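## Task

Remove the masking tape roll from the lowest drawer of the slim cabinet with three drawers and set it on the desk. At the end, every drawer in the room must be fully closed, no cabinet may have moved much, and the robot must be upright and not leaning. Anything that stays in place only because the robot is holding it does not count.

## Robot and tools

Robot: a simulated Hello Robot Stretch 4 with one arm. It has an omni-wheel base, a lift that rides up a mast, a single arm that telescopes forward, a three-joint wrist (yaw, pitch, roll) and a two-finger gripper. It stands about 1.6 m tall, and the base edge lies within 0.23 m of the base origin. It carries four cameras: head_camera, head_left_camera, head_right_camera and wrist_camera. Loose objects may occasionally get nudged by something else.

Frames: the base frame sits on the floor under the base centre, with x forward, y left and z up. hand_pose is reported in this frame and marks a point between the open fingertips; the printed value may be slightly off. With all wrist joints at 0, the hand axes line up with the base axes. The odometry frame is the base frame as it was when the scene began. base_odometry comes from wheel rotation only, so slipping is counted as travel. Heading runs from -3.142 to 3.142 and is positive to the left.

execute_actions: the argument actions is a list that holds one action or none. An empty list only returns the state and pictures. cameras picks which images come back: omitted, null or ["all"] gives all of them, [] gives none, and the "pictures" line lists the images in order. An action may contain base, joints or both, plus optional pace and contact_limits. Alternatively it is {"end_of_arm": "enable_torque"} on its own, which restarts any wrist or gripper motor that has shut off.
- base is a relative move from where the base last reported itself, with exactly one key: translate_m (metres, forward positive, -2 to 2), strafe_m (metres sideways, left positive, -2 to 2) or rotate_rad (radians on the spot, counter-clockwise positive, -3.2 to 3.2).
- joints is a single dict keyed by joint name. Each value is an absolute target, not an offset: lift_m 0 to 1.2; arm_m 0 to 0.55 (extension forward); wrist_yaw_rad -1.134 to 4.276 (0 points ahead, positive turns left, 3.14 is folded back, and above 3.4 the arm may obstruct); wrist_pitch_rad -1.117 to 4.259 (0 level, 1.57 pointing down); wrist_roll_rad -1.117 to 4.259 (0 keeps the fingers at equal height, positive turns clockwise as seen from behind); gripper_m -0.038 to 0.141 (fingertip gap in metres, where negative values press the fingers together).
- pace is one of "slow", "default", "fast" or "max". Base speed tops out at 0.1, 0.3, 0.4 or 0.6 m/s and turning at 1, 2, 3 or 4 rad/s, and both are reduced when the lift is high.
- contact_limits currently takes only arm_m, on a scale from 0 (gentlest) to 0.75 (firmest); the default is 0.5.
All motions in one action start at the same moment. A joint target outside its range gets clamped, and the result reports that. Any other bad value or unknown key rejects the whole call, so nothing moves. Parts you leave out of an action may keep driving toward an earlier target. If a result reports a stop, the later calls in that same reply do not run.

wait: seconds from 0 to 10. It gives no new commands and returns the same output as an empty execute_actions.
zoom_image: camera plus region [x0, y0, x1, y1] in pixels measured from the top-left corner, at most 504x504. It works only on the latest full image from that camera. Image sizes: head_camera 420x560, the head fisheye cameras 420x672, wrist_camera 616x392.
finished_scene: scene is 1 or 2. It closes that scene permanently, reports whether the goal was met, and then gives the next task. The goal must still hold after the robot settles. Sending a reply without any tool call ends all scenes.

Results: base_status and joint_status describe how the last action ended. "done" on the base only means the wheels turned the commanded amount. "off_target" means the part stopped short and may still be pushing. "contact_stop_at_<key>" means it hit something and dropped its target; the lift, arm or wheels go slack, so a slack lift can sag and a slack base can drift. "limit_stop_at_tilt" means the lean passed 6 degrees, and the lift, arm and wheels ignore commands until the lean drops. "limit_stop_at_own_body" means a self-collision guard fired; moving away from the body still works. "torque_fault" means a wrist or gripper motor went limp and needs enable_torque. on_its_own lists things you did not command; there, "held at" is the target being held, not the actual position. lidar_m gives 12 distances in 30-degree sectors: the 1st is straight ahead and they go counter-clockwise, so the 4th is left, the 7th behind and the 10th right. "-" means nothing was seen, or something is closer than 0.25 m. The lidar catches table tops but can miss glass and thin legs. wrist_depth_mm is a 7x7 grid of depths in mm (100 to 2000) starting at the top left. turned_by_wheels versus turned_by_imu: a gap of more than about 0.1 rad points to slipping or a collision. base_tilt is in degrees, with forward and right positive. motor_effort is given in percent, with the peak in brackets; a value outside its rest range suggests a load or contact. For the wheels, positive effort turns the base right.

Gripping: command a gap smaller than the object. Squeezing harder pulls the object toward the wrist. Neither the gap reading nor "done" confirms a grasp, but a firm grip shows up in the gripper effort. If the fingertips catch on a surface below them, raise the lift.

Practical order: start by unfolding with lift_m 0.4 and wrist_yaw_rad 0. Then locate the cabinet and desk, pull the drawer open, lift the item out, put it on the desk, and push every drawer fully shut. Avoid: tilting the gripper up while it is rolled (self-collision risk); turning or driving with more than 1 kg held while arm_m is above 0.2; hard or high pushes and pulls that could tip the robot or shift a cabinet; dropping or slamming things; and ending with an object held up only by the gripper. The simulation keeps running between replies while the last command is held.

Each tool is called after "Emit:" as name(argument=value, ...), one argument or row to a line, values as JSON.

## Session

Emit:
execute_actions(
  actions=[],
)

Scene clock: 0.00 s.
base_odometry: x=+0.000 y=+0.000 heading=+0.000 (m, m, rad; odometry frame)
turned_by_wheels: +0.000 (rad since the last result)
turned_by_imu: +0.000 (rad since the last result)
base_tilt: forward=+0.7 right=+0.7 (deg)
lidar_m: 1.12 1.21 2.01 1.89 2.13 2.10 1.45 1.48 2.17 2.00 2.01 1.86
base_status: not commanded
joint_positions: lift_m=+0.220 arm_m=-0.001 wrist_yaw_rad=+3.220 wrist_pitch_rad=-0.004 wrist_roll_rad=+0.016 gripper_m=+0.057
joint_status: not commanded
motor_effort: lift_m=+17 arm_m=-1 wrist_yaw_rad=+0 wrist_pitch_rad=-6 wrist_roll_rad=-1 gripper_m=-6 wheel_0=+0 wheel_1=-1 wheel_2=+0 (%)
hand_pose: x=-0.1250 y=+0.0646 z=+0.3998 quat_wxyz=(-0.039, +0.002, +0.008, +0.999) (m; base frame)
wrist_depth_mm: - 137 198 - - - - / - - 134 - - - - / - - 133 - - - - / - 112 134 - - - - / 180 136 1618 - - - - / 198 1576 210 1618 211 1499 1397 / 192 960 1042 146 976 960 960
pictures: head_camera, head_left_camera, head_right_camera, wrist_camera
Images, in order (width x height): head_camera 420x560, head_left_camera 420x672, head_right_camera 420x672, wrist_camera 616x392.

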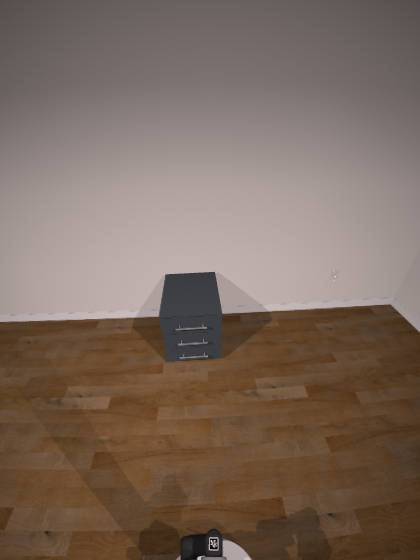

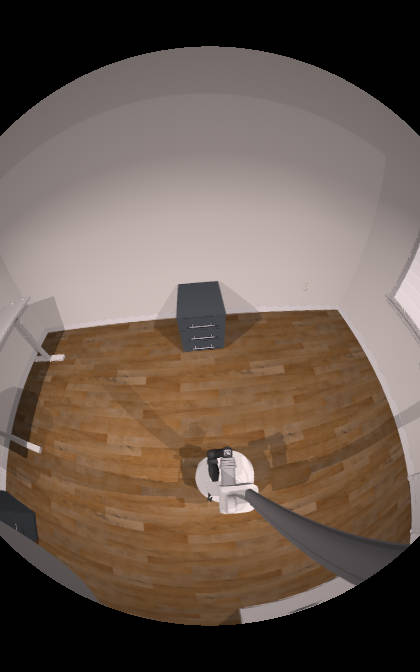

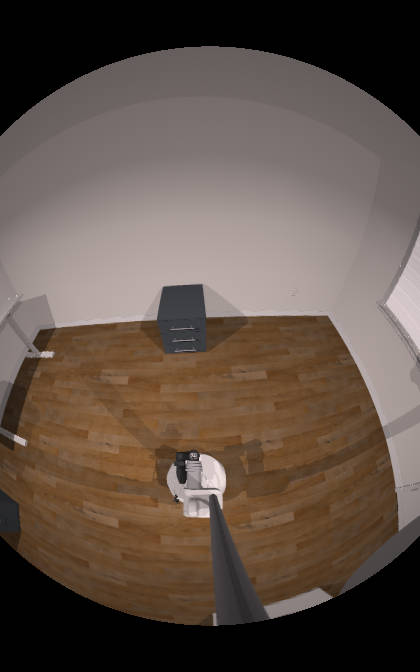

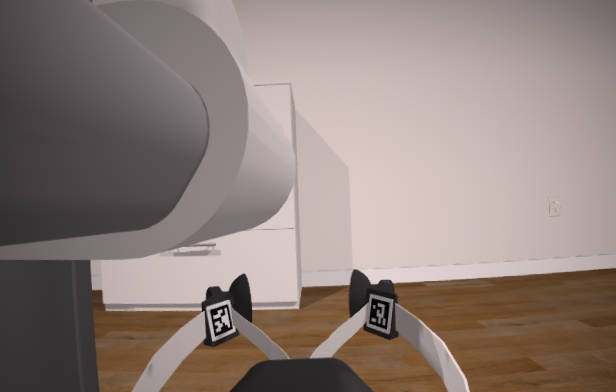

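Emit:
execute_actions(
  actions=[
    {"joints":{"lift_m":0.4,"wrist_yaw_rad":0,"gripper_m":0.1},"base":{"rotate_rad":0.07}},
  ],
)

Emit:
execute_actions(
  actions=[
    {"joints":{"lift_m":0.05,"wrist_roll_rad":1.57},"base":{"translate_m":0.35}},
  ],
)

Scene clock: 4.67 s.
base_odometry: x=+0.000 y=+0.000 heading=+0.070 (m, m, rad; odometry frame)
turned_by_wheels: +0.070 (rad since the last result)
turned_by_imu: +0.072 (rad since the last result)
base_tilt: forward=+0.7 right=+0.7 (deg)
lidar_m: 1.16 1.84 1.96 1.87 2.16 2.04 1.47 1.51 2.10 2.01 2.07 1.85
base_status: done
joint_positions: lift_m=+0.400 arm_m=-0.001 wrist_yaw_rad=+0.000 wrist_pitch_rad=-0.004 wrist_roll_rad=+0.016 gripper_m=+0.100
joint_status: all done
motor_effort: lift_m=+21(22) arm_m=-1(1) wrist_yaw_rad=-1(8) wrist_pitch_rad=-5(6) wrist_roll_rad=-2(2) gripper_m=-1(5) wheel_0=+0(5) wheel_1=+0(5) wheel_2=+0(6) (%)
hand_pose: x=+0.4580 y=-0.0873 z=+0.5790 quat_wxyz=(+1.000, +0.008, -0.002, +0.000) (m; base frame)
wrist_depth_mm: 1576 1576 1576 1576 1537 1576 1618 / 1576 1576 1537 1537 1576 1576 1576 / 1576 1576 1537 1537 1537 1537 1576 / 1537 1576 1576 1537 1576 1537 1576 / 1537 1537 976 1182 1537 1537 1499 / 1576 1576 220 976 202 1576 1499 / 1499 1430 960 146 1366 1308 1366
pictures: head_camera, head_left_camera, head_right_camera, wrist_camera
Images, in order (width x height): head_camera 420x560, head_left_camera 420x672, head_right_camera 420x672, wrist_camera 616x392.

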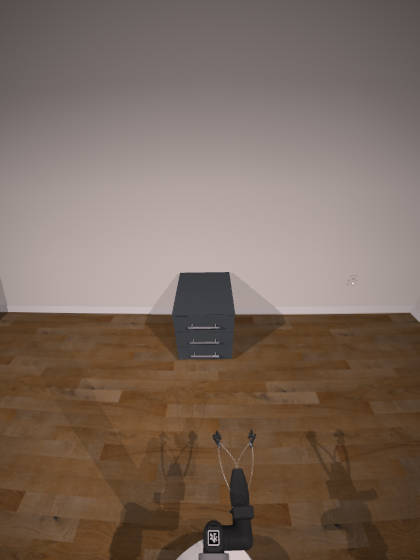

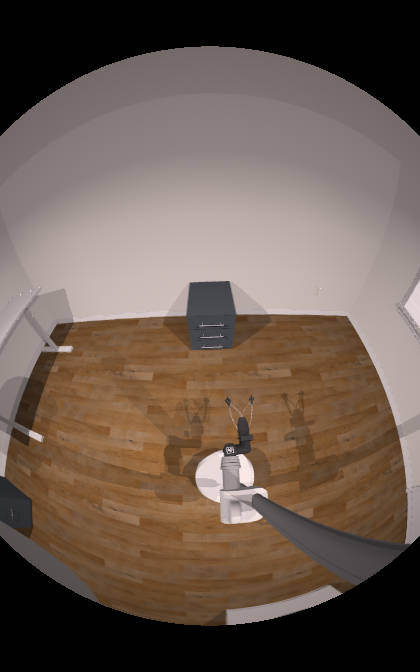

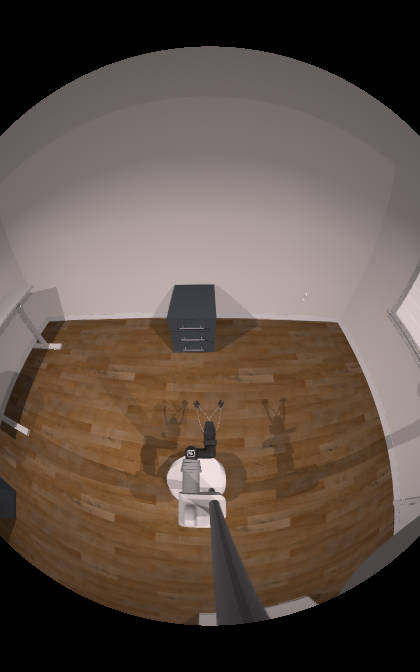

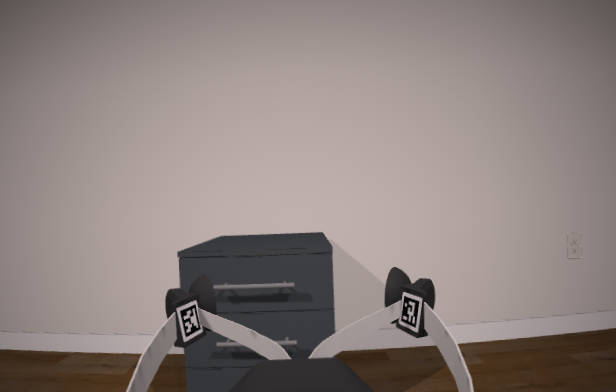

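Scene clock: 7.33 s.
base_odometry: x=+0.349 y=+0.025 heading=+0.070 (m, m, rad; odometry frame)
turned_by_wheels: +0.000 (rad since the last result)
turned_by_imu: -0.001 (rad since the last result)
base_tilt: forward=+0.7 right=+0.7 (deg)
lidar_m: 0.81 0.88 1.98 1.88 2.29 2.40 1.80 1.86 2.09 1.99 2.01 1.47
base_status: done
joint_positions: lift_m=+0.066 arm_m=-0.001 wrist_yaw_rad=+0.000 wrist_pitch_rad=-0.004 wrist_roll_rad=+1.570 gripper_m=+0.100
joint_status: lift_m limit_stop_at_own_body (moved -0.333 of -0.350); the others done
on_its_own: lift_m is slack since a limit_stop_at_own_body (your +0.050 is given up); arm_m is slack since a limit_stop_at_own_body
motor_effort: lift_m=+17(20) arm_m=+0(1) wrist_yaw_rad=-1(2) wrist_pitch_rad=-7(4) wrist_roll_rad=-1(3) gripper_m=-4(2) wheel_0=+0(5) wheel_1=+1(4) wheel_2=+2(9) (%)
hand_pose: x=+0.4580 y=-0.0874 z=+0.2457 quat_wxyz=(+0.707, +0.707, -0.001, +0.001) (m; base frame)
wrist_depth_mm: 1182 1205 1205 1205 842 442 322 / 1182 1182 1182 1205 866 449 327 / 1205 1182 1205 1205 891 452 332 / 1182 1205 1182 1205 654 462 336 / 1160 1182 627 634 634 462 334 / 1182 1182 221 621 203 459 332 / 1160 1160 621 147 627 424 332
pictures: head_camera, head_left_camera, head_right_camera, wrist_camera
Images, in order (width x height): head_camera 420x560, head_left_camera 420x672, head_right_camera 420x672, wrist_camera 616x392.

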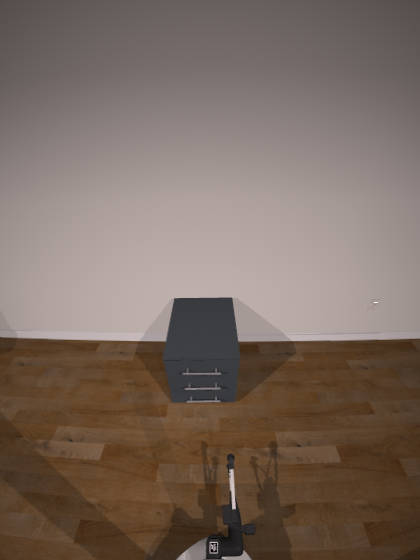

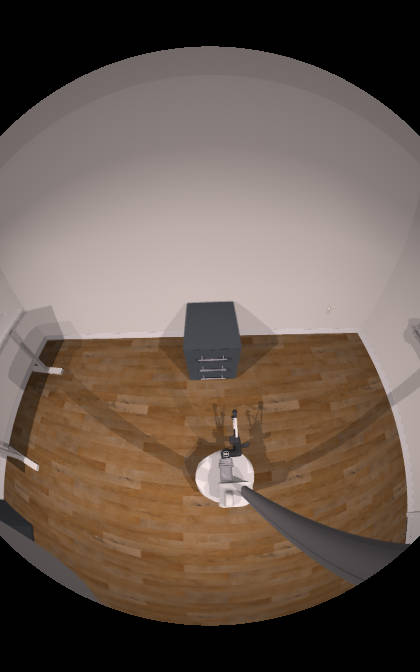

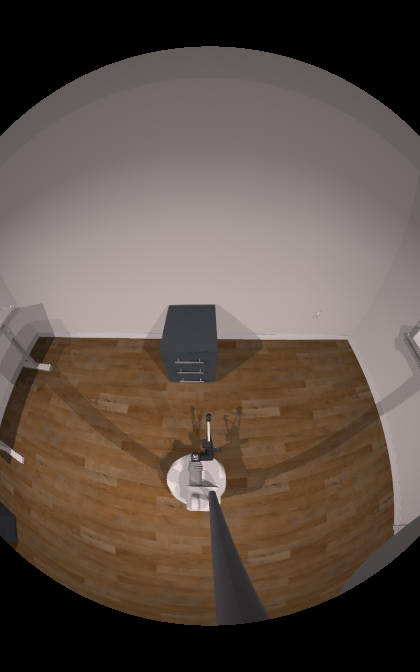

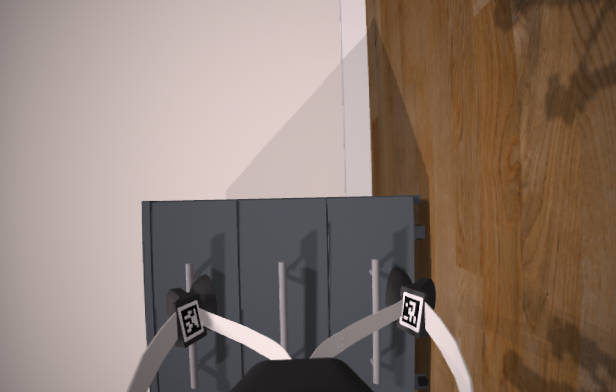

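Emit:
execute_actions(
  actions=[
    {"joints":{"arm_m":0.25,"wrist_pitch_rad":0.25,"lift_m":0.07,"gripper_m":0.08},"base":{"strafe_m":0.14}},
  ],
)

Emit:
execute_actions(
  actions=[
    {"joints":{"lift_m":0.02}},
  ],
)

Scene clock: 13.57 s.
base_odometry: x=+0.339 y=+0.164 heading=+0.070 (m, m, rad; odometry frame)
turned_by_wheels: +0.000 (rad since the last result)
turned_by_imu: +0.001 (rad since the last result)
base_tilt: forward=+0.7 right=+0.7 (deg)
lidar_m: 0.80 1.48 1.81 1.74 2.17 2.40 1.84 1.86 2.26 2.13 2.00 0.87
base_status: done
joint_positions: lift_m=+0.070 arm_m=+0.249 wrist_yaw_rad=+0.000 wrist_pitch_rad=+0.252 wrist_roll_rad=+1.570 gripper_m=+0.080
joint_status: all done
motor_effort: lift_m=+21(20) arm_m=+4(3) wrist_yaw_rad=-1(0) wrist_pitch_rad=-3(7) wrist_roll_rad=+0(1) gripper_m=-4(2) wheel_0=+2(7) wheel_1=-1(8) wheel_2=+1(0) (%)
hand_pose: x=+0.6995 y=-0.0874 z=+0.1760 quat_wxyz=(+0.702, +0.701, +0.089, -0.089) (m; base frame)
wrist_depth_mm: 831 866 931 798 433 293 235 / 329 349 375 407 418 297 236 / 329 349 375 399 418 300 239 / 329 345 373 392 415 300 240 / 325 342 370 392 418 301 240 / 324 342 213 389 206 300 239 / 324 334 362 145 415 282 237
pictures: head_camera, head_left_camera, head_right_camera, wrist_camera
Images, in order (width x height): head_camera 420x560, head_left_camera 420x672, head_right_camera 420x672, wrist_camera 616x392.

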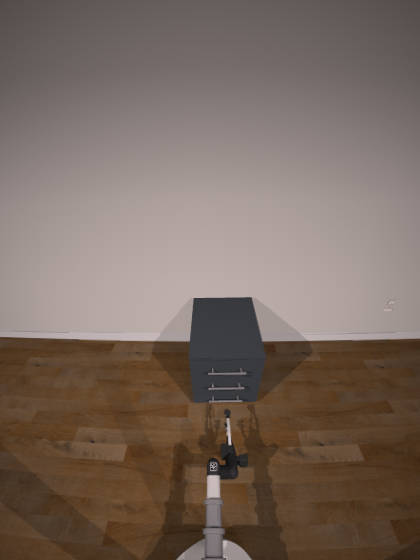

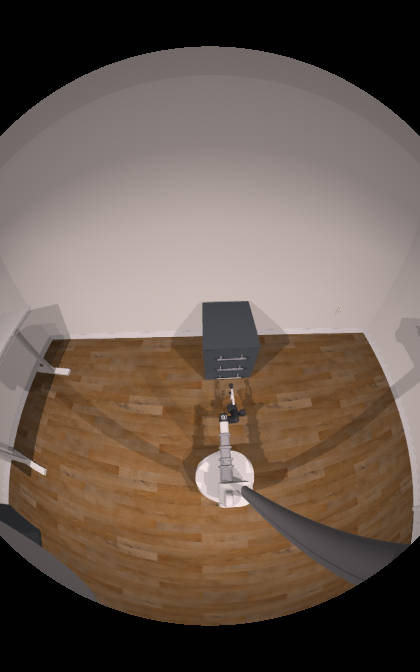

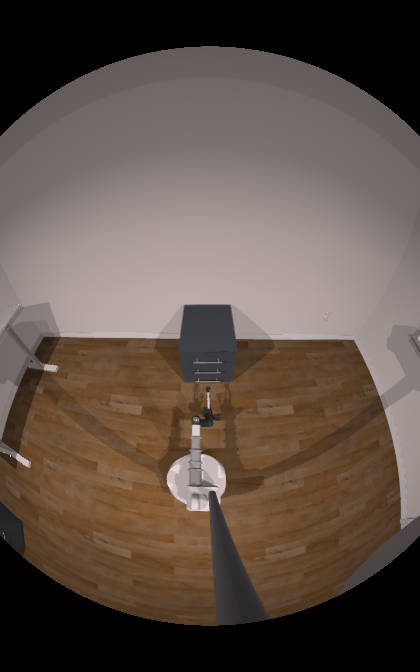

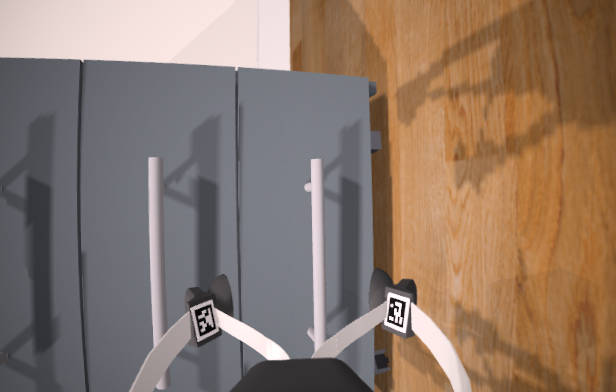

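Scene clock: 14.67 s.
base_odometry: x=+0.339 y=+0.164 heading=+0.070 (m, m, rad; odometry frame)
turned_by_wheels: +0.000 (rad since the last result)
turned_by_imu: +0.000 (rad since the last result)
base_tilt: forward=+0.7 right=+0.6 (deg)
lidar_m: 0.80 1.48 1.83 1.75 2.16 2.39 1.83 1.86 2.26 2.14 2.02 0.86
base_status: not commanded
joint_positions: lift_m=+0.020 arm_m=+0.249 wrist_yaw_rad=+0.000 wrist_pitch_rad=+0.252 wrist_roll_rad=+1.570 gripper_m=+0.080
joint_status: all done
motor_effort: lift_m=+14(20) arm_m=+4(4) wrist_yaw_rad=+0(0) wrist_pitch_rad=-3(5) wrist_roll_rad=-1(1) gripper_m=-3(3) wheel_0=+3(3) wheel_1=-1(1) wheel_2=+1(1) (%)
hand_pose: x=+0.6995 y=-0.0874 z=+0.1266 quat_wxyz=(+0.702, +0.701, +0.089, -0.089) (m; base frame)
wrist_depth_mm: 820 878 931 627 340 229 - / 329 351 377 404 342 232 190 / 329 349 373 399 345 234 191 / 327 347 370 399 349 236 192 / 327 345 370 397 345 236 192 / 324 343 213 394 206 235 191 / 322 330 366 146 347 222 -
pictures: head_camera, head_left_camera, head_right_camera, wrist_camera
Images, in order (width x height): head_camera 420x560, head_left_camera 420x672, head_right_camera 420x672, wrist_camera 616x392.

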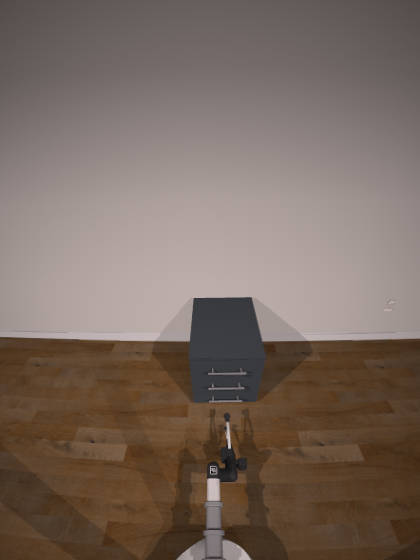

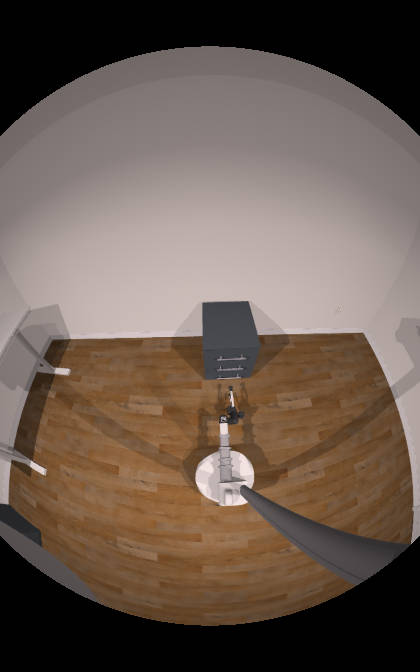

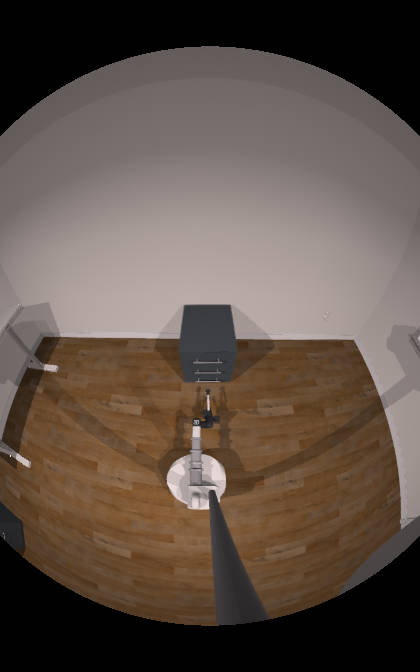

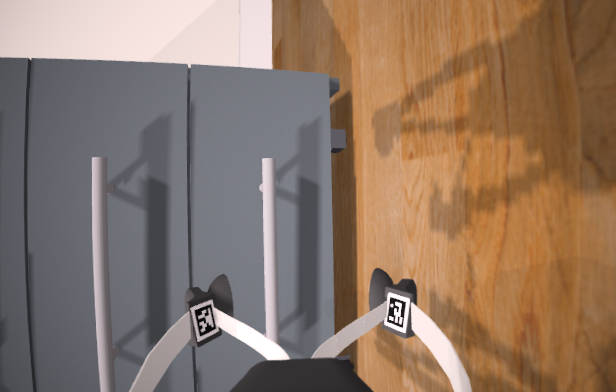

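Emit:
execute_actions(
  actions=[
    {"joints":{"arm_m":0.36,"gripper_m":0.06}},
  ],
  cameras=["wrist_camera"],
)

Scene clock: 18.03 s.
base_odometry: x=+0.339 y=+0.164 heading=+0.070 (m, m, rad; odometry frame)
turned_by_wheels: +0.000 (rad since the last result)
turned_by_imu: +0.000 (rad since the last result)
base_tilt: forward=+0.7 right=+0.7 (deg)
lidar_m: 0.81 1.48 1.83 1.74 2.18 2.40 1.81 1.87 2.27 2.13 2.00 0.88
base_status: not commanded
joint_positions: lift_m=+0.020 arm_m=+0.359 wrist_yaw_rad=+0.000 wrist_pitch_rad=+0.252 wrist_roll_rad=+1.570 gripper_m=+0.060
joint_status: all done
motor_effort: lift_m=+14(14) arm_m=+4(5) wrist_yaw_rad=+0(0) wrist_pitch_rad=-5(4) wrist_roll_rad=-1(1) gripper_m=-7(2) wheel_0=+3(3) wheel_1=-1(1) wheel_2=+1(1) (%)
hand_pose: x=+0.8095 y=-0.0874 z=+0.1266 quat_wxyz=(+0.702, +0.701, +0.089, -0.089) (m; base frame)
wrist_depth_mm: 235 249 268 289 319 229 - / 236 249 270 285 303 231 190 / 232 248 268 285 304 233 191 / 229 247 267 283 306 235 192 / 229 247 265 276 307 235 191 / 227 246 211 276 201 235 191 / 226 239 258 146 304 221 -
pictures: wrist_camera
Images, in order (width x height): wrist_camera 616x392.

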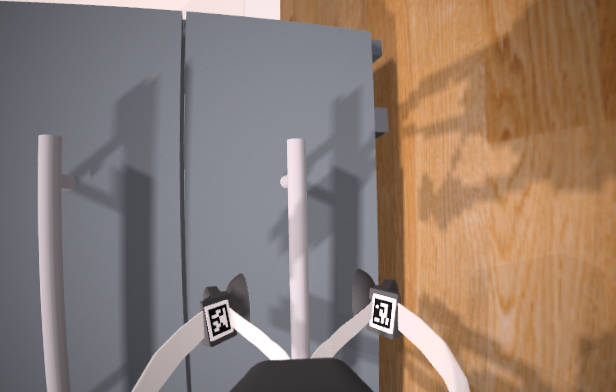

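Emit:
execute_actions(
  actions=[
    {"joints":{"arm_m":0.385,"gripper_m":0.04},"contact_limits":{"arm_m":0.2}},
  ],
  cameras=["wrist_camera"],
)

Emit:
execute_actions(
  actions=[
    {"joints":{"gripper_m":-0.02}},
  ],
  cameras=["wrist_camera"],
)

Emit:
execute_actions(
  actions=[
    {"joints":{"arm_m":0.33},"pace":"slow"},
  ],
)

Scene clock: 22.10 s.
base_odometry: x=+0.339 y=+0.164 heading=+0.070 (m, m, rad; odometry frame)
turned_by_wheels: +0.000 (rad since the last result)
turned_by_imu: +0.000 (rad since the last result)
base_tilt: forward=+0.7 right=+0.7 (deg)
lidar_m: 0.80 1.48 1.82 1.74 2.18 2.41 1.84 1.86 2.28 2.15 2.00 0.88
base_status: not commanded
joint_positions: lift_m=+0.020 arm_m=+0.384 wrist_yaw_rad=+0.000 wrist_pitch_rad=+0.252 wrist_roll_rad=+1.570 gripper_m=+0.040
joint_status: all done
motor_effort: lift_m=+14(14) arm_m=+4(5) wrist_yaw_rad=+0(0) wrist_pitch_rad=-4(5) wrist_roll_rad=-2(1) gripper_m=-4(9) wheel_0=+3(3) wheel_1=-1(1) wheel_2=+1(1) (%)
contact_limits: arm_m 0.2
hand_pose: x=+0.8345 y=-0.0874 z=+0.1266 quat_wxyz=(+0.702, +0.701, +0.089, -0.089) (m; base frame)
wrist_depth_mm: 213 226 246 260 283 229 - / 213 226 244 259 286 231 190 / 213 226 240 256 287 234 191 / 211 224 242 254 289 235 191 / 211 224 241 253 290 235 191 / 210 223 210 250 208 234 191 / 210 219 235 153 268 222 -
pictures: wrist_camera
Images, in order (width x height): wrist_camera 616x392.

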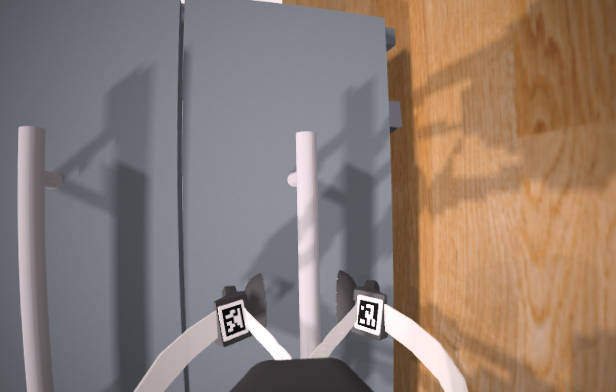

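Scene clock: 23.43 s.
base_odometry: x=+0.339 y=+0.164 heading=+0.070 (m, m, rad; odometry frame)
turned_by_wheels: +0.000 (rad since the last result)
turned_by_imu: +0.000 (rad since the last result)
base_tilt: forward=+0.7 right=+0.7 (deg)
lidar_m: 0.79 1.47 1.83 1.75 2.20 2.40 1.83 1.88 2.26 2.14 2.00 0.89
base_status: not commanded
joint_positions: lift_m=+0.020 arm_m=+0.384 wrist_yaw_rad=+0.001 wrist_pitch_rad=+0.256 wrist_roll_rad=+1.570 gripper_m=-0.019
joint_status: all done
motor_effort: lift_m=+15(16) arm_m=+3(4) wrist_yaw_rad=-3(3) wrist_pitch_rad=-18(18) wrist_roll_rad=-1(1) gripper_m=-23(24) wheel_0=+2(2) wheel_1=-1(1) wheel_2=+1(1) (%)
hand_pose: x=+0.8345 y=-0.0872 z=+0.1252 quat_wxyz=(+0.702, +0.701, +0.091, -0.090) (m; base frame)
wrist_depth_mm: 213 226 238 256 290 224 - / 212 226 237 254 278 226 186 / 212 225 236 252 281 229 187 / 212 224 236 248 282 229 188 / 211 224 235 246 282 229 189 / 210 223 227 208 262 229 187 / 208 216 227 211 267 207 -
pictures: wrist_camera
Images, in order (width x height): wrist_camera 616x392.

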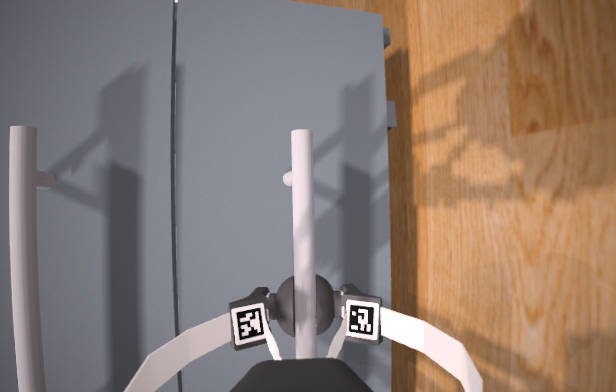

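Scene clock: 25.20 s.
base_odometry: x=+0.339 y=+0.164 heading=+0.070 (m, m, rad; odometry frame)
turned_by_wheels: +0.000 (rad since the last result)
turned_by_imu: +0.000 (rad since the last result)
base_tilt: forward=+0.7 right=+0.7 (deg)
lidar_m: 0.77 1.48 1.82 1.73 2.19 2.42 1.81 1.86 2.26 2.14 2.00 0.83
base_status: not commanded
joint_positions: lift_m=+0.020 arm_m=+0.331 wrist_yaw_rad=+0.000 wrist_pitch_rad=+0.257 wrist_roll_rad=+1.570 gripper_m=-0.019
joint_status: all done
motor_effort: lift_m=+16(16) arm_m=-5(6) wrist_yaw_rad=+1(3) wrist_pitch_rad=-17(19) wrist_roll_rad=-2(2) gripper_m=-25(26) wheel_0=+2(2) wheel_1=-1(1) wheel_2=+1(2) (%)
hand_pose: x=+0.7807 y=-0.0875 z=+0.1251 quat_wxyz=(+0.702, +0.701, +0.091, -0.091) (m; base frame)
wrist_depth_mm: 258 278 238 255 282 224 - / 258 276 236 255 279 226 185 / 255 274 236 251 281 229 187 / 252 273 235 247 282 229 189 / 251 272 234 246 282 230 188 / 250 271 227 206 260 229 187 / 249 264 227 209 265 208 -
pictures: head_camera, head_left_camera, head_right_camera, wrist_camera
Images, in order (width x height): head_camera 420x560, head_left_camera 420x672, head_right_camera 420x672, wrist_camera 616x392.

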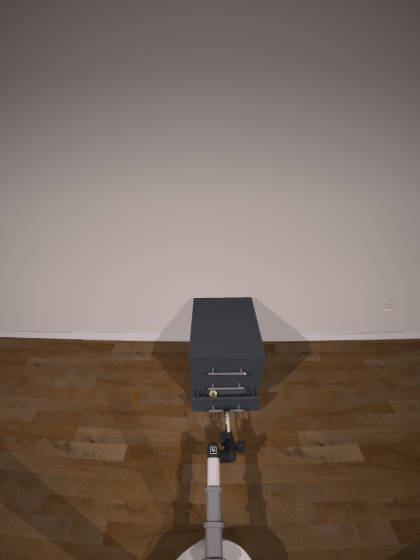

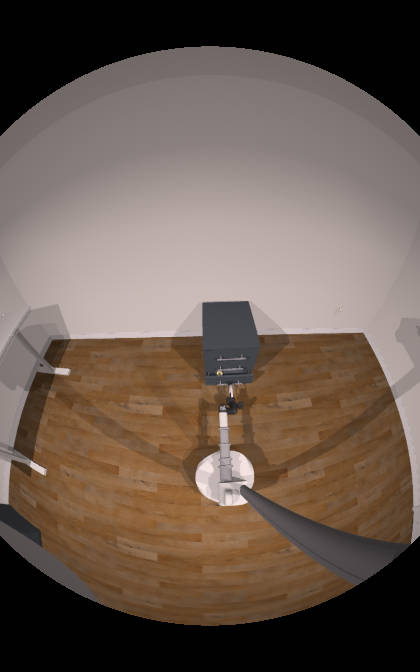

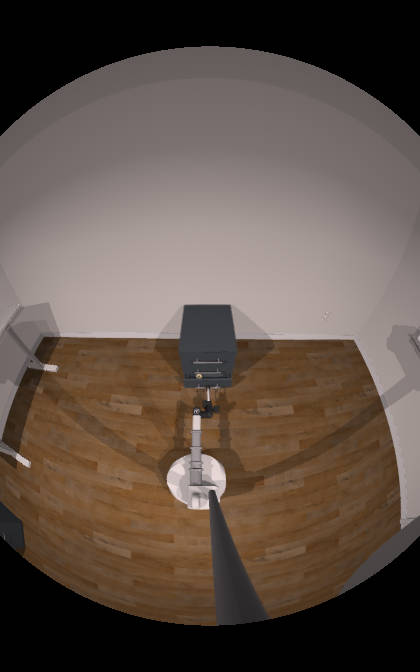

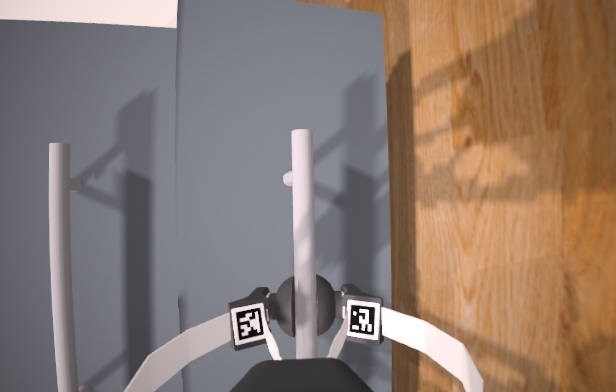

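Emit:
execute_actions(
  actions=[
    {"joints":{"arm_m":0.18},"pace":"slow"},
  ],
  cameras=["head_camera"],
)

Emit:
execute_actions(
  actions=[
    {"joints":{"gripper_m":0.06}},
  ],
  cameras=[],
)

Emit:
execute_actions(
  actions=[
    {"joints":{"arm_m":0.09}},
  ],
  cameras=[],
)

Emit:
execute_actions(
  actions=[
    {"joints":{"lift_m":0.5}},
  ],
  cameras=[],
)

Emit:
execute_actions(
  actions=[
    {"joints":{"arm_m":0.35,"wrist_pitch_rad":1.57,"wrist_roll_rad":0,"gripper_m":0.1},"base":{"translate_m":0.15}},
  ],
)

Scene clock: 32.50 s.
base_odometry: x=+0.339 y=+0.164 heading=+0.070 (m, m, rad; odometry frame)
turned_by_wheels: +0.000 (rad since the last result)
turned_by_imu: +0.000 (rad since the last result)
base_tilt: forward=+0.7 right=+0.7 (deg)
lidar_m: 0.62 1.49 1.84 1.73 2.19 2.39 1.82 1.86 2.26 2.13 2.01 0.63
base_status: not commanded
joint_positions: lift_m=+0.020 arm_m=+0.181 wrist_yaw_rad=-0.002 wrist_pitch_rad=+0.257 wrist_roll_rad=+1.570 gripper_m=-0.019
joint_status: all done
motor_effort: lift_m=+16(15) arm_m=-5(5) wrist_yaw_rad=+4(5) wrist_pitch_rad=-19(20) wrist_roll_rad=-2(2) gripper_m=-23(24) wheel_0=+2(2) wheel_1=-1(1) wheel_2=+1(2) (%)
hand_pose: x=+0.6306 y=-0.0878 z=+0.1250 quat_wxyz=(+0.701, +0.701, +0.090, -0.091) (m; base frame)
wrist_depth_mm: 878 931 238 256 283 224 - / 397 904 236 255 278 228 186 / 389 410 236 251 281 229 188 / 384 410 236 247 282 230 189 / 384 407 234 246 283 231 189 / 382 404 226 208 262 229 188 / 379 392 227 210 266 207 -
pictures: head_camera
Images, in order (width x height): head_camera 420x560.

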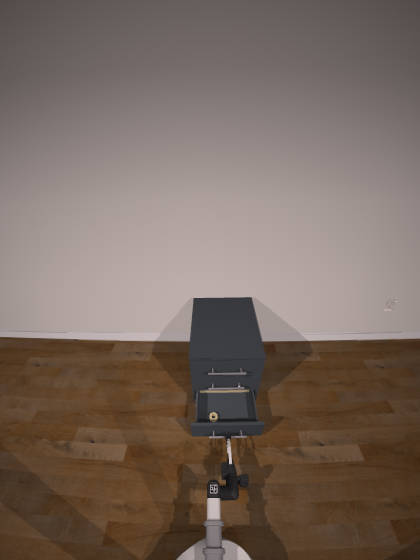

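Scene clock: 34.03 s.
base_odometry: x=+0.339 y=+0.164 heading=+0.070 (m, m, rad; odometry frame)
turned_by_wheels: +0.000 (rad since the last result)
turned_by_imu: +0.000 (rad since the last result)
base_tilt: forward=+0.7 right=+0.7 (deg)
lidar_m: 0.61 1.49 1.84 1.73 2.16 2.38 1.83 1.85 2.24 2.13 1.98 0.63
base_status: not commanded
joint_positions: lift_m=+0.020 arm_m=+0.181 wrist_yaw_rad=+0.000 wrist_pitch_rad=+0.252 wrist_roll_rad=+1.570 gripper_m=+0.060
joint_status: all done
motor_effort: lift_m=+16(16) arm_m=-4(5) wrist_yaw_rad=+1(6) wrist_pitch_rad=-5(21) wrist_roll_rad=-2(1) gripper_m=-9(21) wheel_0=+2(2) wheel_1=-1(1) wheel_2=+1(1) (%)
hand_pose: x=+0.6309 y=-0.0875 z=+0.1263 quat_wxyz=(+0.702, +0.701, +0.089, -0.089) (m; base frame)
wrist_depth_mm: 891 946 247 262 282 229 - / 397 421 247 262 286 231 189 / 389 410 246 258 289 234 191 / 389 407 244 256 290 236 192 / 384 407 243 255 291 236 191 / 384 404 211 254 201 235 191 / 382 394 236 146 273 222 -
pictures: none
No camera images: the call's "cameras" was empty. Leave "cameras" out to get every camera's image.

Scene clock: 35.27 s.
base_odometry: x=+0.339 y=+0.164 heading=+0.070 (m, m, rad; odometry frame)
turned_by_wheels: +0.000 (rad since the last result)
turned_by_imu: +0.000 (rad since the last result)
base_tilt: forward=+0.7 right=+0.7 (deg)
lidar_m: 0.61 1.48 1.83 1.76 2.18 2.41 1.82 1.86 2.25 2.14 1.99 0.65
base_status: not commanded
joint_positions: lift_m=+0.020 arm_m=+0.091 wrist_yaw_rad=+0.000 wrist_pitch_rad=+0.252 wrist_roll_rad=+1.570 gripper_m=+0.060
joint_status: all done
motor_effort: lift_m=+16(16) arm_m=-5(4) wrist_yaw_rad=+0(1) wrist_pitch_rad=-5(5) wrist_roll_rad=-2(1) gripper_m=-2(5) wheel_0=+2(2) wheel_1=-1(1) wheel_2=+1(1) (%)
hand_pose: x=+0.5410 y=-0.0874 z=+0.1264 quat_wxyz=(+0.702, +0.701, +0.089, -0.089) (m; base frame)
wrist_depth_mm: 960 1008 1060 634 340 230 - / 946 991 334 355 343 232 190 / 466 496 334 355 345 234 191 / 466 492 332 353 349 236 193 / 462 484 330 349 349 236 193 / 459 484 211 349 201 236 192 / 455 473 324 146 349 223 -
pictures: none
No camera images: the call's "cameras" was empty. Leave "cameras" out to get every camera's image.

Scene clock: 38.13 s.
base_odometry: x=+0.339 y=+0.164 heading=+0.070 (m, m, rad; odometry frame)
turned_by_wheels: +0.000 (rad since the last result)
turned_by_imu: +0.000 (rad since the last result)
base_tilt: forward=+0.7 right=+0.7 (deg)
lidar_m: 0.62 1.48 1.83 1.74 2.19 2.41 1.83 1.89 2.27 2.14 1.99 0.63
base_status: not commanded
joint_positions: lift_m=+0.500 arm_m=+0.091 wrist_yaw_rad=+0.000 wrist_pitch_rad=+0.252 wrist_roll_rad=+1.570 gripper_m=+0.060
joint_status: all done
motor_effort: lift_m=+21(22) arm_m=-4(5) wrist_yaw_rad=+0(0) wrist_pitch_rad=-7(6) wrist_roll_rad=-1(1) gripper_m=-5(4) wheel_0=+2(2) wheel_1=-1(1) wheel_2=+1(1) (%)
hand_pose: x=+0.5410 y=-0.0874 z=+0.6059 quat_wxyz=(+0.702, +0.701, +0.089, -0.089) (m; base frame)
wrist_depth_mm: 946 1025 1098 1160 1229 842 676 / 960 1008 1078 1160 1205 866 668 / 946 1008 1098 580 603 691 517 / 976 1025 1060 574 609 715 615 / 946 1008 1078 574 603 715 615 / 946 1025 211 574 201 683 603 / 946 991 1078 146 603 788 554
pictures: none
No camera images: the call's "cameras" was empty. Leave "cameras" out to get every camera's image.

Scene clock: 40.03 s.
base_odometry: x=+0.489 y=+0.175 heading=+0.070 (m, m, rad; odometry frame)
turned_by_wheels: +0.000 (rad since the last result)
turned_by_imu: +0.000 (rad since the last result)
base_tilt: forward=+0.6 right=+0.7 (deg)
lidar_m: 0.46 1.31 1.82 1.74 1.81 2.56 1.96 2.01 2.28 2.15 1.79 0.50
base_status: done
joint_positions: lift_m=+0.500 arm_m=+0.349 wrist_yaw_rad=+0.000 wrist_pitch_rad=+1.570 wrist_roll_rad=+0.000 gripper_m=+0.100
joint_status: all done
motor_effort: lift_m=+21(21) arm_m=+4(5) wrist_yaw_rad=-1(0) wrist_pitch_rad=+1(3) wrist_roll_rad=-2(7) gripper_m=-5(4) wheel_0=+0(4) wheel_1=+0(4) wheel_2=+0(6) (%)
hand_pose: x=+0.5204 y=-0.0874 z=+0.3894 quat_wxyz=(+0.707, +0.000, +0.707, +0.000) (m; base frame)
wrist_depth_mm: 265 229 274 278 278 273 627 / 609 384 355 366 366 615 627 / 615 609 549 549 554 621 621 / 603 609 544 549 549 621 621 / 603 603 488 492 492 621 621 / 597 609 221 609 203 615 609 / 597 597 609 146 609 615 615
pictures: head_camera, head_left_camera, head_right_camera, wrist_camera
Images, in order (width x height): head_camera 420x560, head_left_camera 420x672, head_right_camera 420x672, wrist_camera 616x392.

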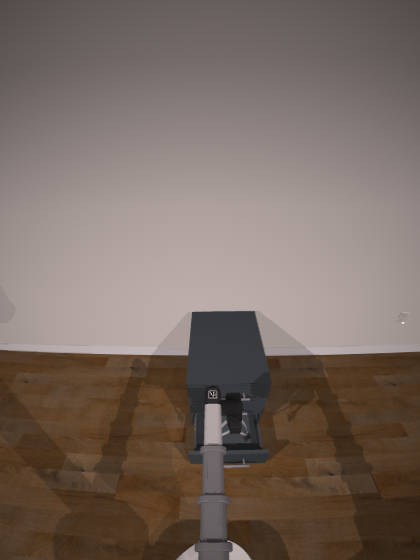

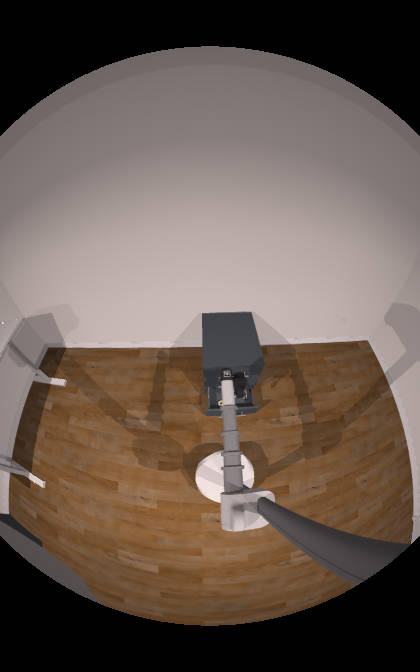

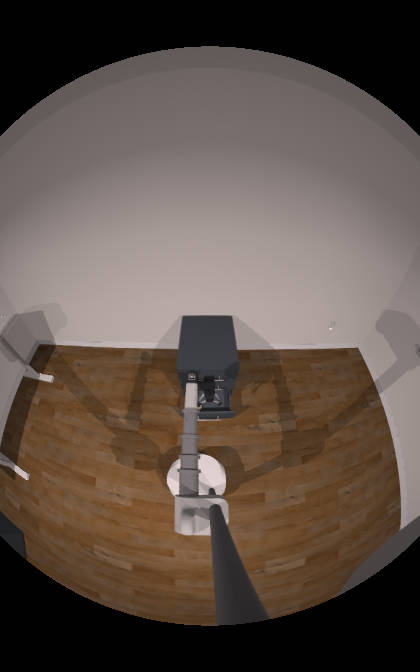

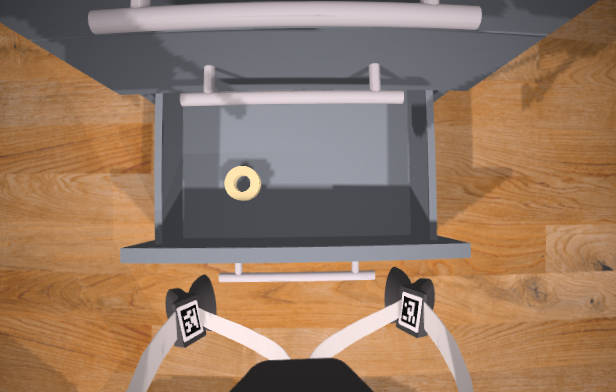

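Emit:
execute_actions(
  actions=[
    {"joints":{"arm_m":0.32,"wrist_pitch_rad":1.1,"lift_m":0.33,"gripper_m":0.09},"base":{"strafe_m":0.09}},
  ],
  cameras=["wrist_camera"],
)

Emit:
execute_actions(
  actions=[
    {"joints":{"lift_m":0.22}},
  ],
  cameras=["wrist_camera","head_camera"],
)

Scene clock: 50.53 s.
base_odometry: x=+0.483 y=+0.265 heading=+0.070 (m, m, rad; odometry frame)
turned_by_wheels: +0.000 (rad since the last result)
turned_by_imu: +0.001 (rad since the last result)
base_tilt: forward=+0.7 right=+0.7 (deg)
lidar_m: 0.48 1.33 1.74 1.64 1.72 2.55 1.98 2.07 2.37 2.23 1.81 0.48
base_status: done
joint_positions: lift_m=+0.330 arm_m=+0.321 wrist_yaw_rad=+0.000 wrist_pitch_rad=+1.101 wrist_roll_rad=+0.000 gripper_m=+0.090
joint_status: all done
motor_effort: lift_m=+14(19) arm_m=-4(5) wrist_yaw_rad=+0(0) wrist_pitch_rad=-3(4) wrist_roll_rad=-2(2) gripper_m=-2(5) wheel_0=+1(6) wheel_1=+0(8) wheel_2=-1(1) (%)
hand_pose: x=+0.6222 y=-0.0874 z=+0.2513 quat_wxyz=(+0.852, +0.000, +0.523, +0.000) (m; base frame)
wrist_depth_mm: 155 155 158 160 160 158 - / 627 182 185 187 188 187 187 / 585 226 228 230 231 232 232 / 535 530 293 265 282 286 271 / 496 500 433 433 436 433 364 / 459 459 213 402 200 402 362 / 430 427 368 145 375 373 357
pictures: wrist_camera
Images, in order (width x height): wrist_camera 616x392.

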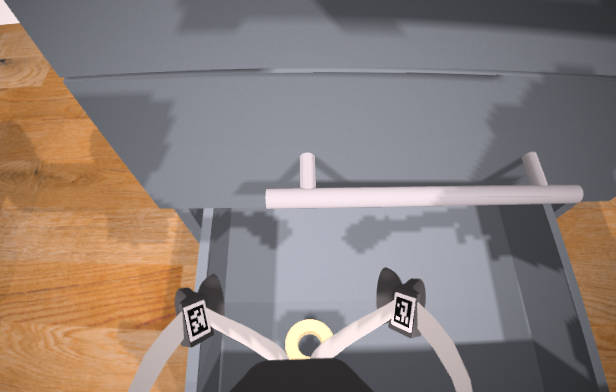

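Scene clock: 52.03 s.
base_odometry: x=+0.483 y=+0.265 heading=+0.070 (m, m, rad; odometry frame)
turned_by_wheels: +0.000 (rad since the last result)
turned_by_imu: +0.000 (rad since the last result)
base_tilt: forward=+0.7 right=+0.7 (deg)
lidar_m: 0.49 1.32 1.74 1.66 1.71 2.58 1.99 2.04 2.34 2.24 1.79 0.49
base_status: not commanded
joint_positions: lift_m=+0.220 arm_m=+0.321 wrist_yaw_rad=+0.000 wrist_pitch_rad=+1.101 wrist_roll_rad=+0.000 gripper_m=+0.090
joint_status: all done
motor_effort: lift_m=+14(14) arm_m=-4(4) wrist_yaw_rad=+0(0) wrist_pitch_rad=-3(2) wrist_roll_rad=-2(2) gripper_m=-5(4) wheel_0=+1(1) wheel_1=+0(0) wheel_2=-1(1) (%)
hand_pose: x=+0.6222 y=-0.0874 z=+0.1413 quat_wxyz=(+0.852, +0.000, +0.523, +0.000) (m; base frame)
wrist_depth_mm: 155 155 156 151 154 153 - / 484 182 186 187 188 187 - / 455 272 325 342 343 345 330 / 410 407 338 343 345 345 340 / 379 375 312 317 319 319 319 / 351 342 213 290 199 296 294 / 330 231 274 145 276 274 278
pictures: head_camera, wrist_camera
Images, in order (width x height): head_camera 420x560, wrist_camera 616x392.

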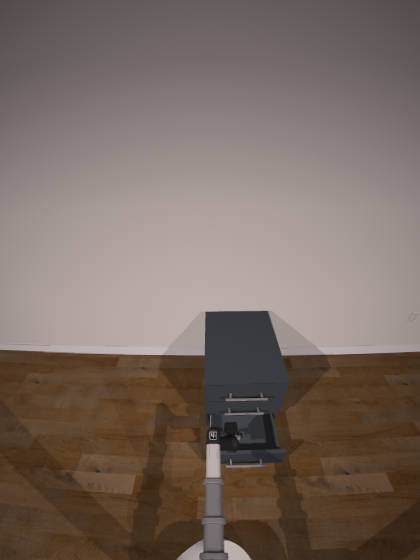

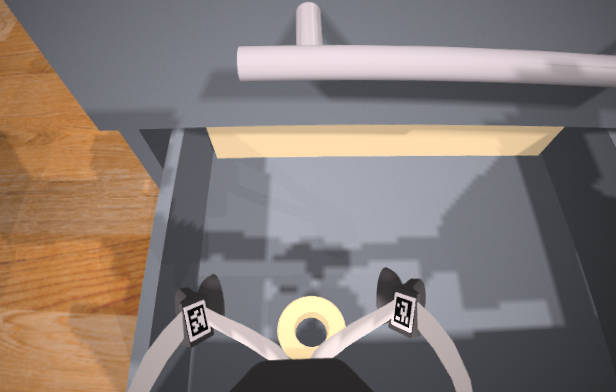

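Emit:
execute_actions(
  actions=[
    {"joints":{"lift_m":0.16,"arm_m":0.305,"gripper_m":0.08},"pace":"slow"},
  ],
  cameras=["wrist_camera"],
)

Scene clock: 55.53 s.
base_odometry: x=+0.483 y=+0.265 heading=+0.070 (m, m, rad; odometry frame)
turned_by_wheels: +0.000 (rad since the last result)
turned_by_imu: +0.000 (rad since the last result)
base_tilt: forward=+0.7 right=+0.7 (deg)
lidar_m: 0.64 1.32 1.75 1.64 1.74 2.57 1.99 2.05 2.34 2.24 1.79 0.49
base_status: not commanded
joint_positions: lift_m=+0.161 arm_m=+0.306 wrist_yaw_rad=+0.000 wrist_pitch_rad=+1.097 wrist_roll_rad=+0.000 gripper_m=+0.080
joint_status: all done
motor_effort: lift_m=+11(15) arm_m=-4(5) wrist_yaw_rad=+0(1) wrist_pitch_rad=+8(9) wrist_roll_rad=-2(2) gripper_m=-7(3) wheel_0=+1(1) wheel_1=+0(0) wheel_2=-1(1) (%)
hand_pose: x=+0.6081 y=-0.0874 z=+0.0820 quat_wxyz=(+0.853, +0.000, +0.522, +0.000) (m; base frame)
wrist_depth_mm: 459 170 214 215 216 216 - / 427 233 296 300 298 300 298 / 384 244 303 307 309 309 310 / 351 221 281 281 281 282 282 / 322 201 259 259 259 259 259 / 297 182 235 223 206 240 239 / 277 155 223 146 224 223 -
pictures: wrist_camera
Images, in order (width x height): wrist_camera 616x392.

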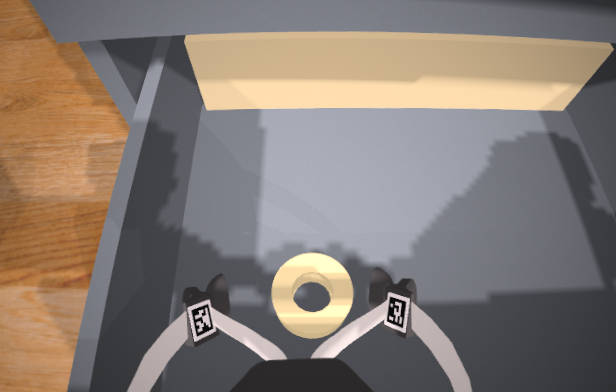

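Touching the floor; raise slightly and close.

Emit:
execute_actions(
  actions=[
    {"joints":{"lift_m":0.169,"gripper_m":0.065}},
  ],
  cameras=[],
)

Emit:
execute_actions(
  actions=[
    {"joints":{"lift_m":0.171,"gripper_m":0.02}},
  ],
  cameras=["wrist_camera"],
)

Emit:
execute_actions(
  actions=[
    {"joints":{"lift_m":0.3,"arm_m":0.29}},
  ],
  cameras=["wrist_camera"],
)

Scene clock: 59.77 s.
base_odometry: x=+0.483 y=+0.265 heading=+0.070 (m, m, rad; odometry frame)
turned_by_wheels: +0.000 (rad since the last result)
turned_by_imu: +0.000 (rad since the last result)
base_tilt: forward=+0.7 right=+0.7 (deg)
lidar_m: 0.53 1.33 1.73 1.65 1.73 2.56 1.99 2.05 2.32 2.22 1.79 0.46
base_status: not commanded
joint_positions: lift_m=+0.169 arm_m=+0.306 wrist_yaw_rad=+0.000 wrist_pitch_rad=+1.101 wrist_roll_rad=+0.000 gripper_m=+0.065
joint_status: all done
motor_effort: lift_m=+21(21) arm_m=-4(4) wrist_yaw_rad=-1(1) wrist_pitch_rad=+0(7) wrist_roll_rad=-2(2) gripper_m=-6(5) wheel_0=+1(1) wheel_1=+0(0) wheel_2=-1(1) (%)
hand_pose: x=+0.6073 y=-0.0874 z=+0.0897 quat_wxyz=(+0.852, +0.000, +0.523, +0.000) (m; base frame)
wrist_depth_mm: 462 172 175 219 219 176 - / 430 236 298 301 303 301 300 / 389 244 306 312 312 315 317 / 355 221 286 287 287 287 287 / 327 202 264 265 265 265 265 / 303 183 216 229 206 245 244 / 285 156 228 145 229 229 229
pictures: none
No camera images: the call's "cameras" was empty. Leave "cameras" out to get every camera's image.

Scene clock: 61.00 s.
base_odometry: x=+0.483 y=+0.265 heading=+0.070 (m, m, rad; odometry frame)
turned_by_wheels: +0.000 (rad since the last result)
turned_by_imu: +0.000 (rad since the last result)
base_tilt: forward=+0.7 right=+0.7 (deg)
lidar_m: 0.51 1.33 1.71 1.66 1.76 2.56 1.99 2.05 2.35 2.23 1.81 0.46
base_status: not commanded
joint_positions: lift_m=+0.171 arm_m=+0.306 wrist_yaw_rad=+0.000 wrist_pitch_rad=+1.101 wrist_roll_rad=+0.000 gripper_m=+0.020
joint_status: all done
motor_effort: lift_m=+21(22) arm_m=-4(4) wrist_yaw_rad=-1(0) wrist_pitch_rad=+1(0) wrist_roll_rad=-2(2) gripper_m=-21(18) wheel_0=+1(1) wheel_1=+0(0) wheel_2=-1(1) (%)
hand_pose: x=+0.6073 y=-0.0874 z=+0.0917 quat_wxyz=(+0.852, +0.000, +0.523, +0.000) (m; base frame)
wrist_depth_mm: 462 172 175 176 177 176 - / 436 242 298 301 303 301 300 / 392 256 309 315 317 317 320 / 357 222 287 289 289 289 290 / 329 202 267 267 267 267 267 / 304 184 205 221 190 247 246 / 286 154 226 233 231 229 232
pictures: wrist_camera
Images, in order (width x height): wrist_camera 616x392.

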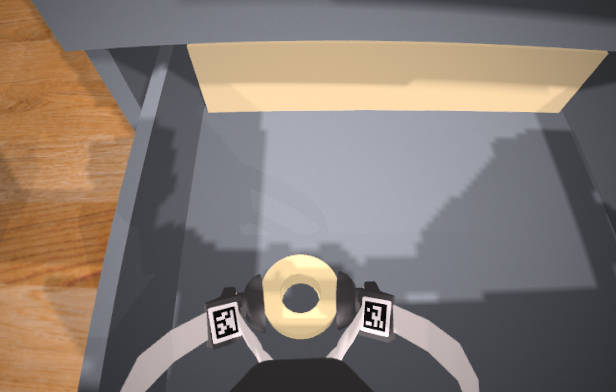

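Scene clock: 62.60 s.
base_odometry: x=+0.483 y=+0.265 heading=+0.070 (m, m, rad; odometry frame)
turned_by_wheels: +0.000 (rad since the last result)
turned_by_imu: +0.000 (rad since the last result)
base_tilt: forward=+0.7 right=+0.7 (deg)
lidar_m: 0.49 1.31 1.73 1.64 1.73 2.54 1.99 2.05 2.35 2.23 1.77 0.49
base_status: not commanded
joint_positions: lift_m=+0.300 arm_m=+0.291 wrist_yaw_rad=+0.000 wrist_pitch_rad=+1.101 wrist_roll_rad=+0.000 gripper_m=+0.020
joint_status: all done
motor_effort: lift_m=+21(22) arm_m=-4(4) wrist_yaw_rad=+0(1) wrist_pitch_rad=-1(0) wrist_roll_rad=-3(2) gripper_m=-22(23) wheel_0=+1(1) wheel_1=+0(0) wheel_2=-1(1) (%)
hand_pose: x=+0.5923 y=-0.0874 z=+0.2207 quat_wxyz=(+0.852, +0.000, +0.523, +0.000) (m; base frame)
wrist_depth_mm: 661 189 192 193 194 193 - / 609 223 224 227 228 228 226 / 549 530 277 255 258 258 257 / 500 504 421 433 436 436 364 / 462 462 394 402 404 402 362 / 430 430 206 221 191 373 364 / 399 394 286 351 347 345 345
pictures: wrist_camera
Images, in order (width x height): wrist_camera 616x392.

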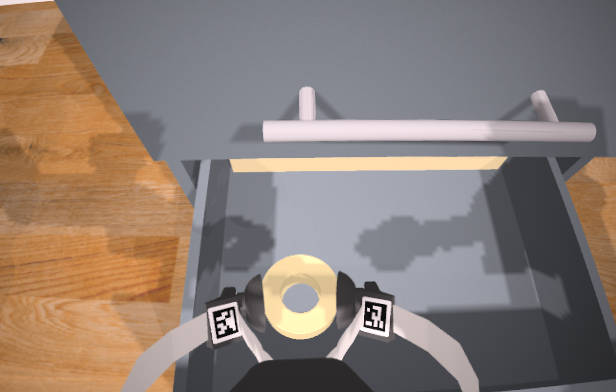

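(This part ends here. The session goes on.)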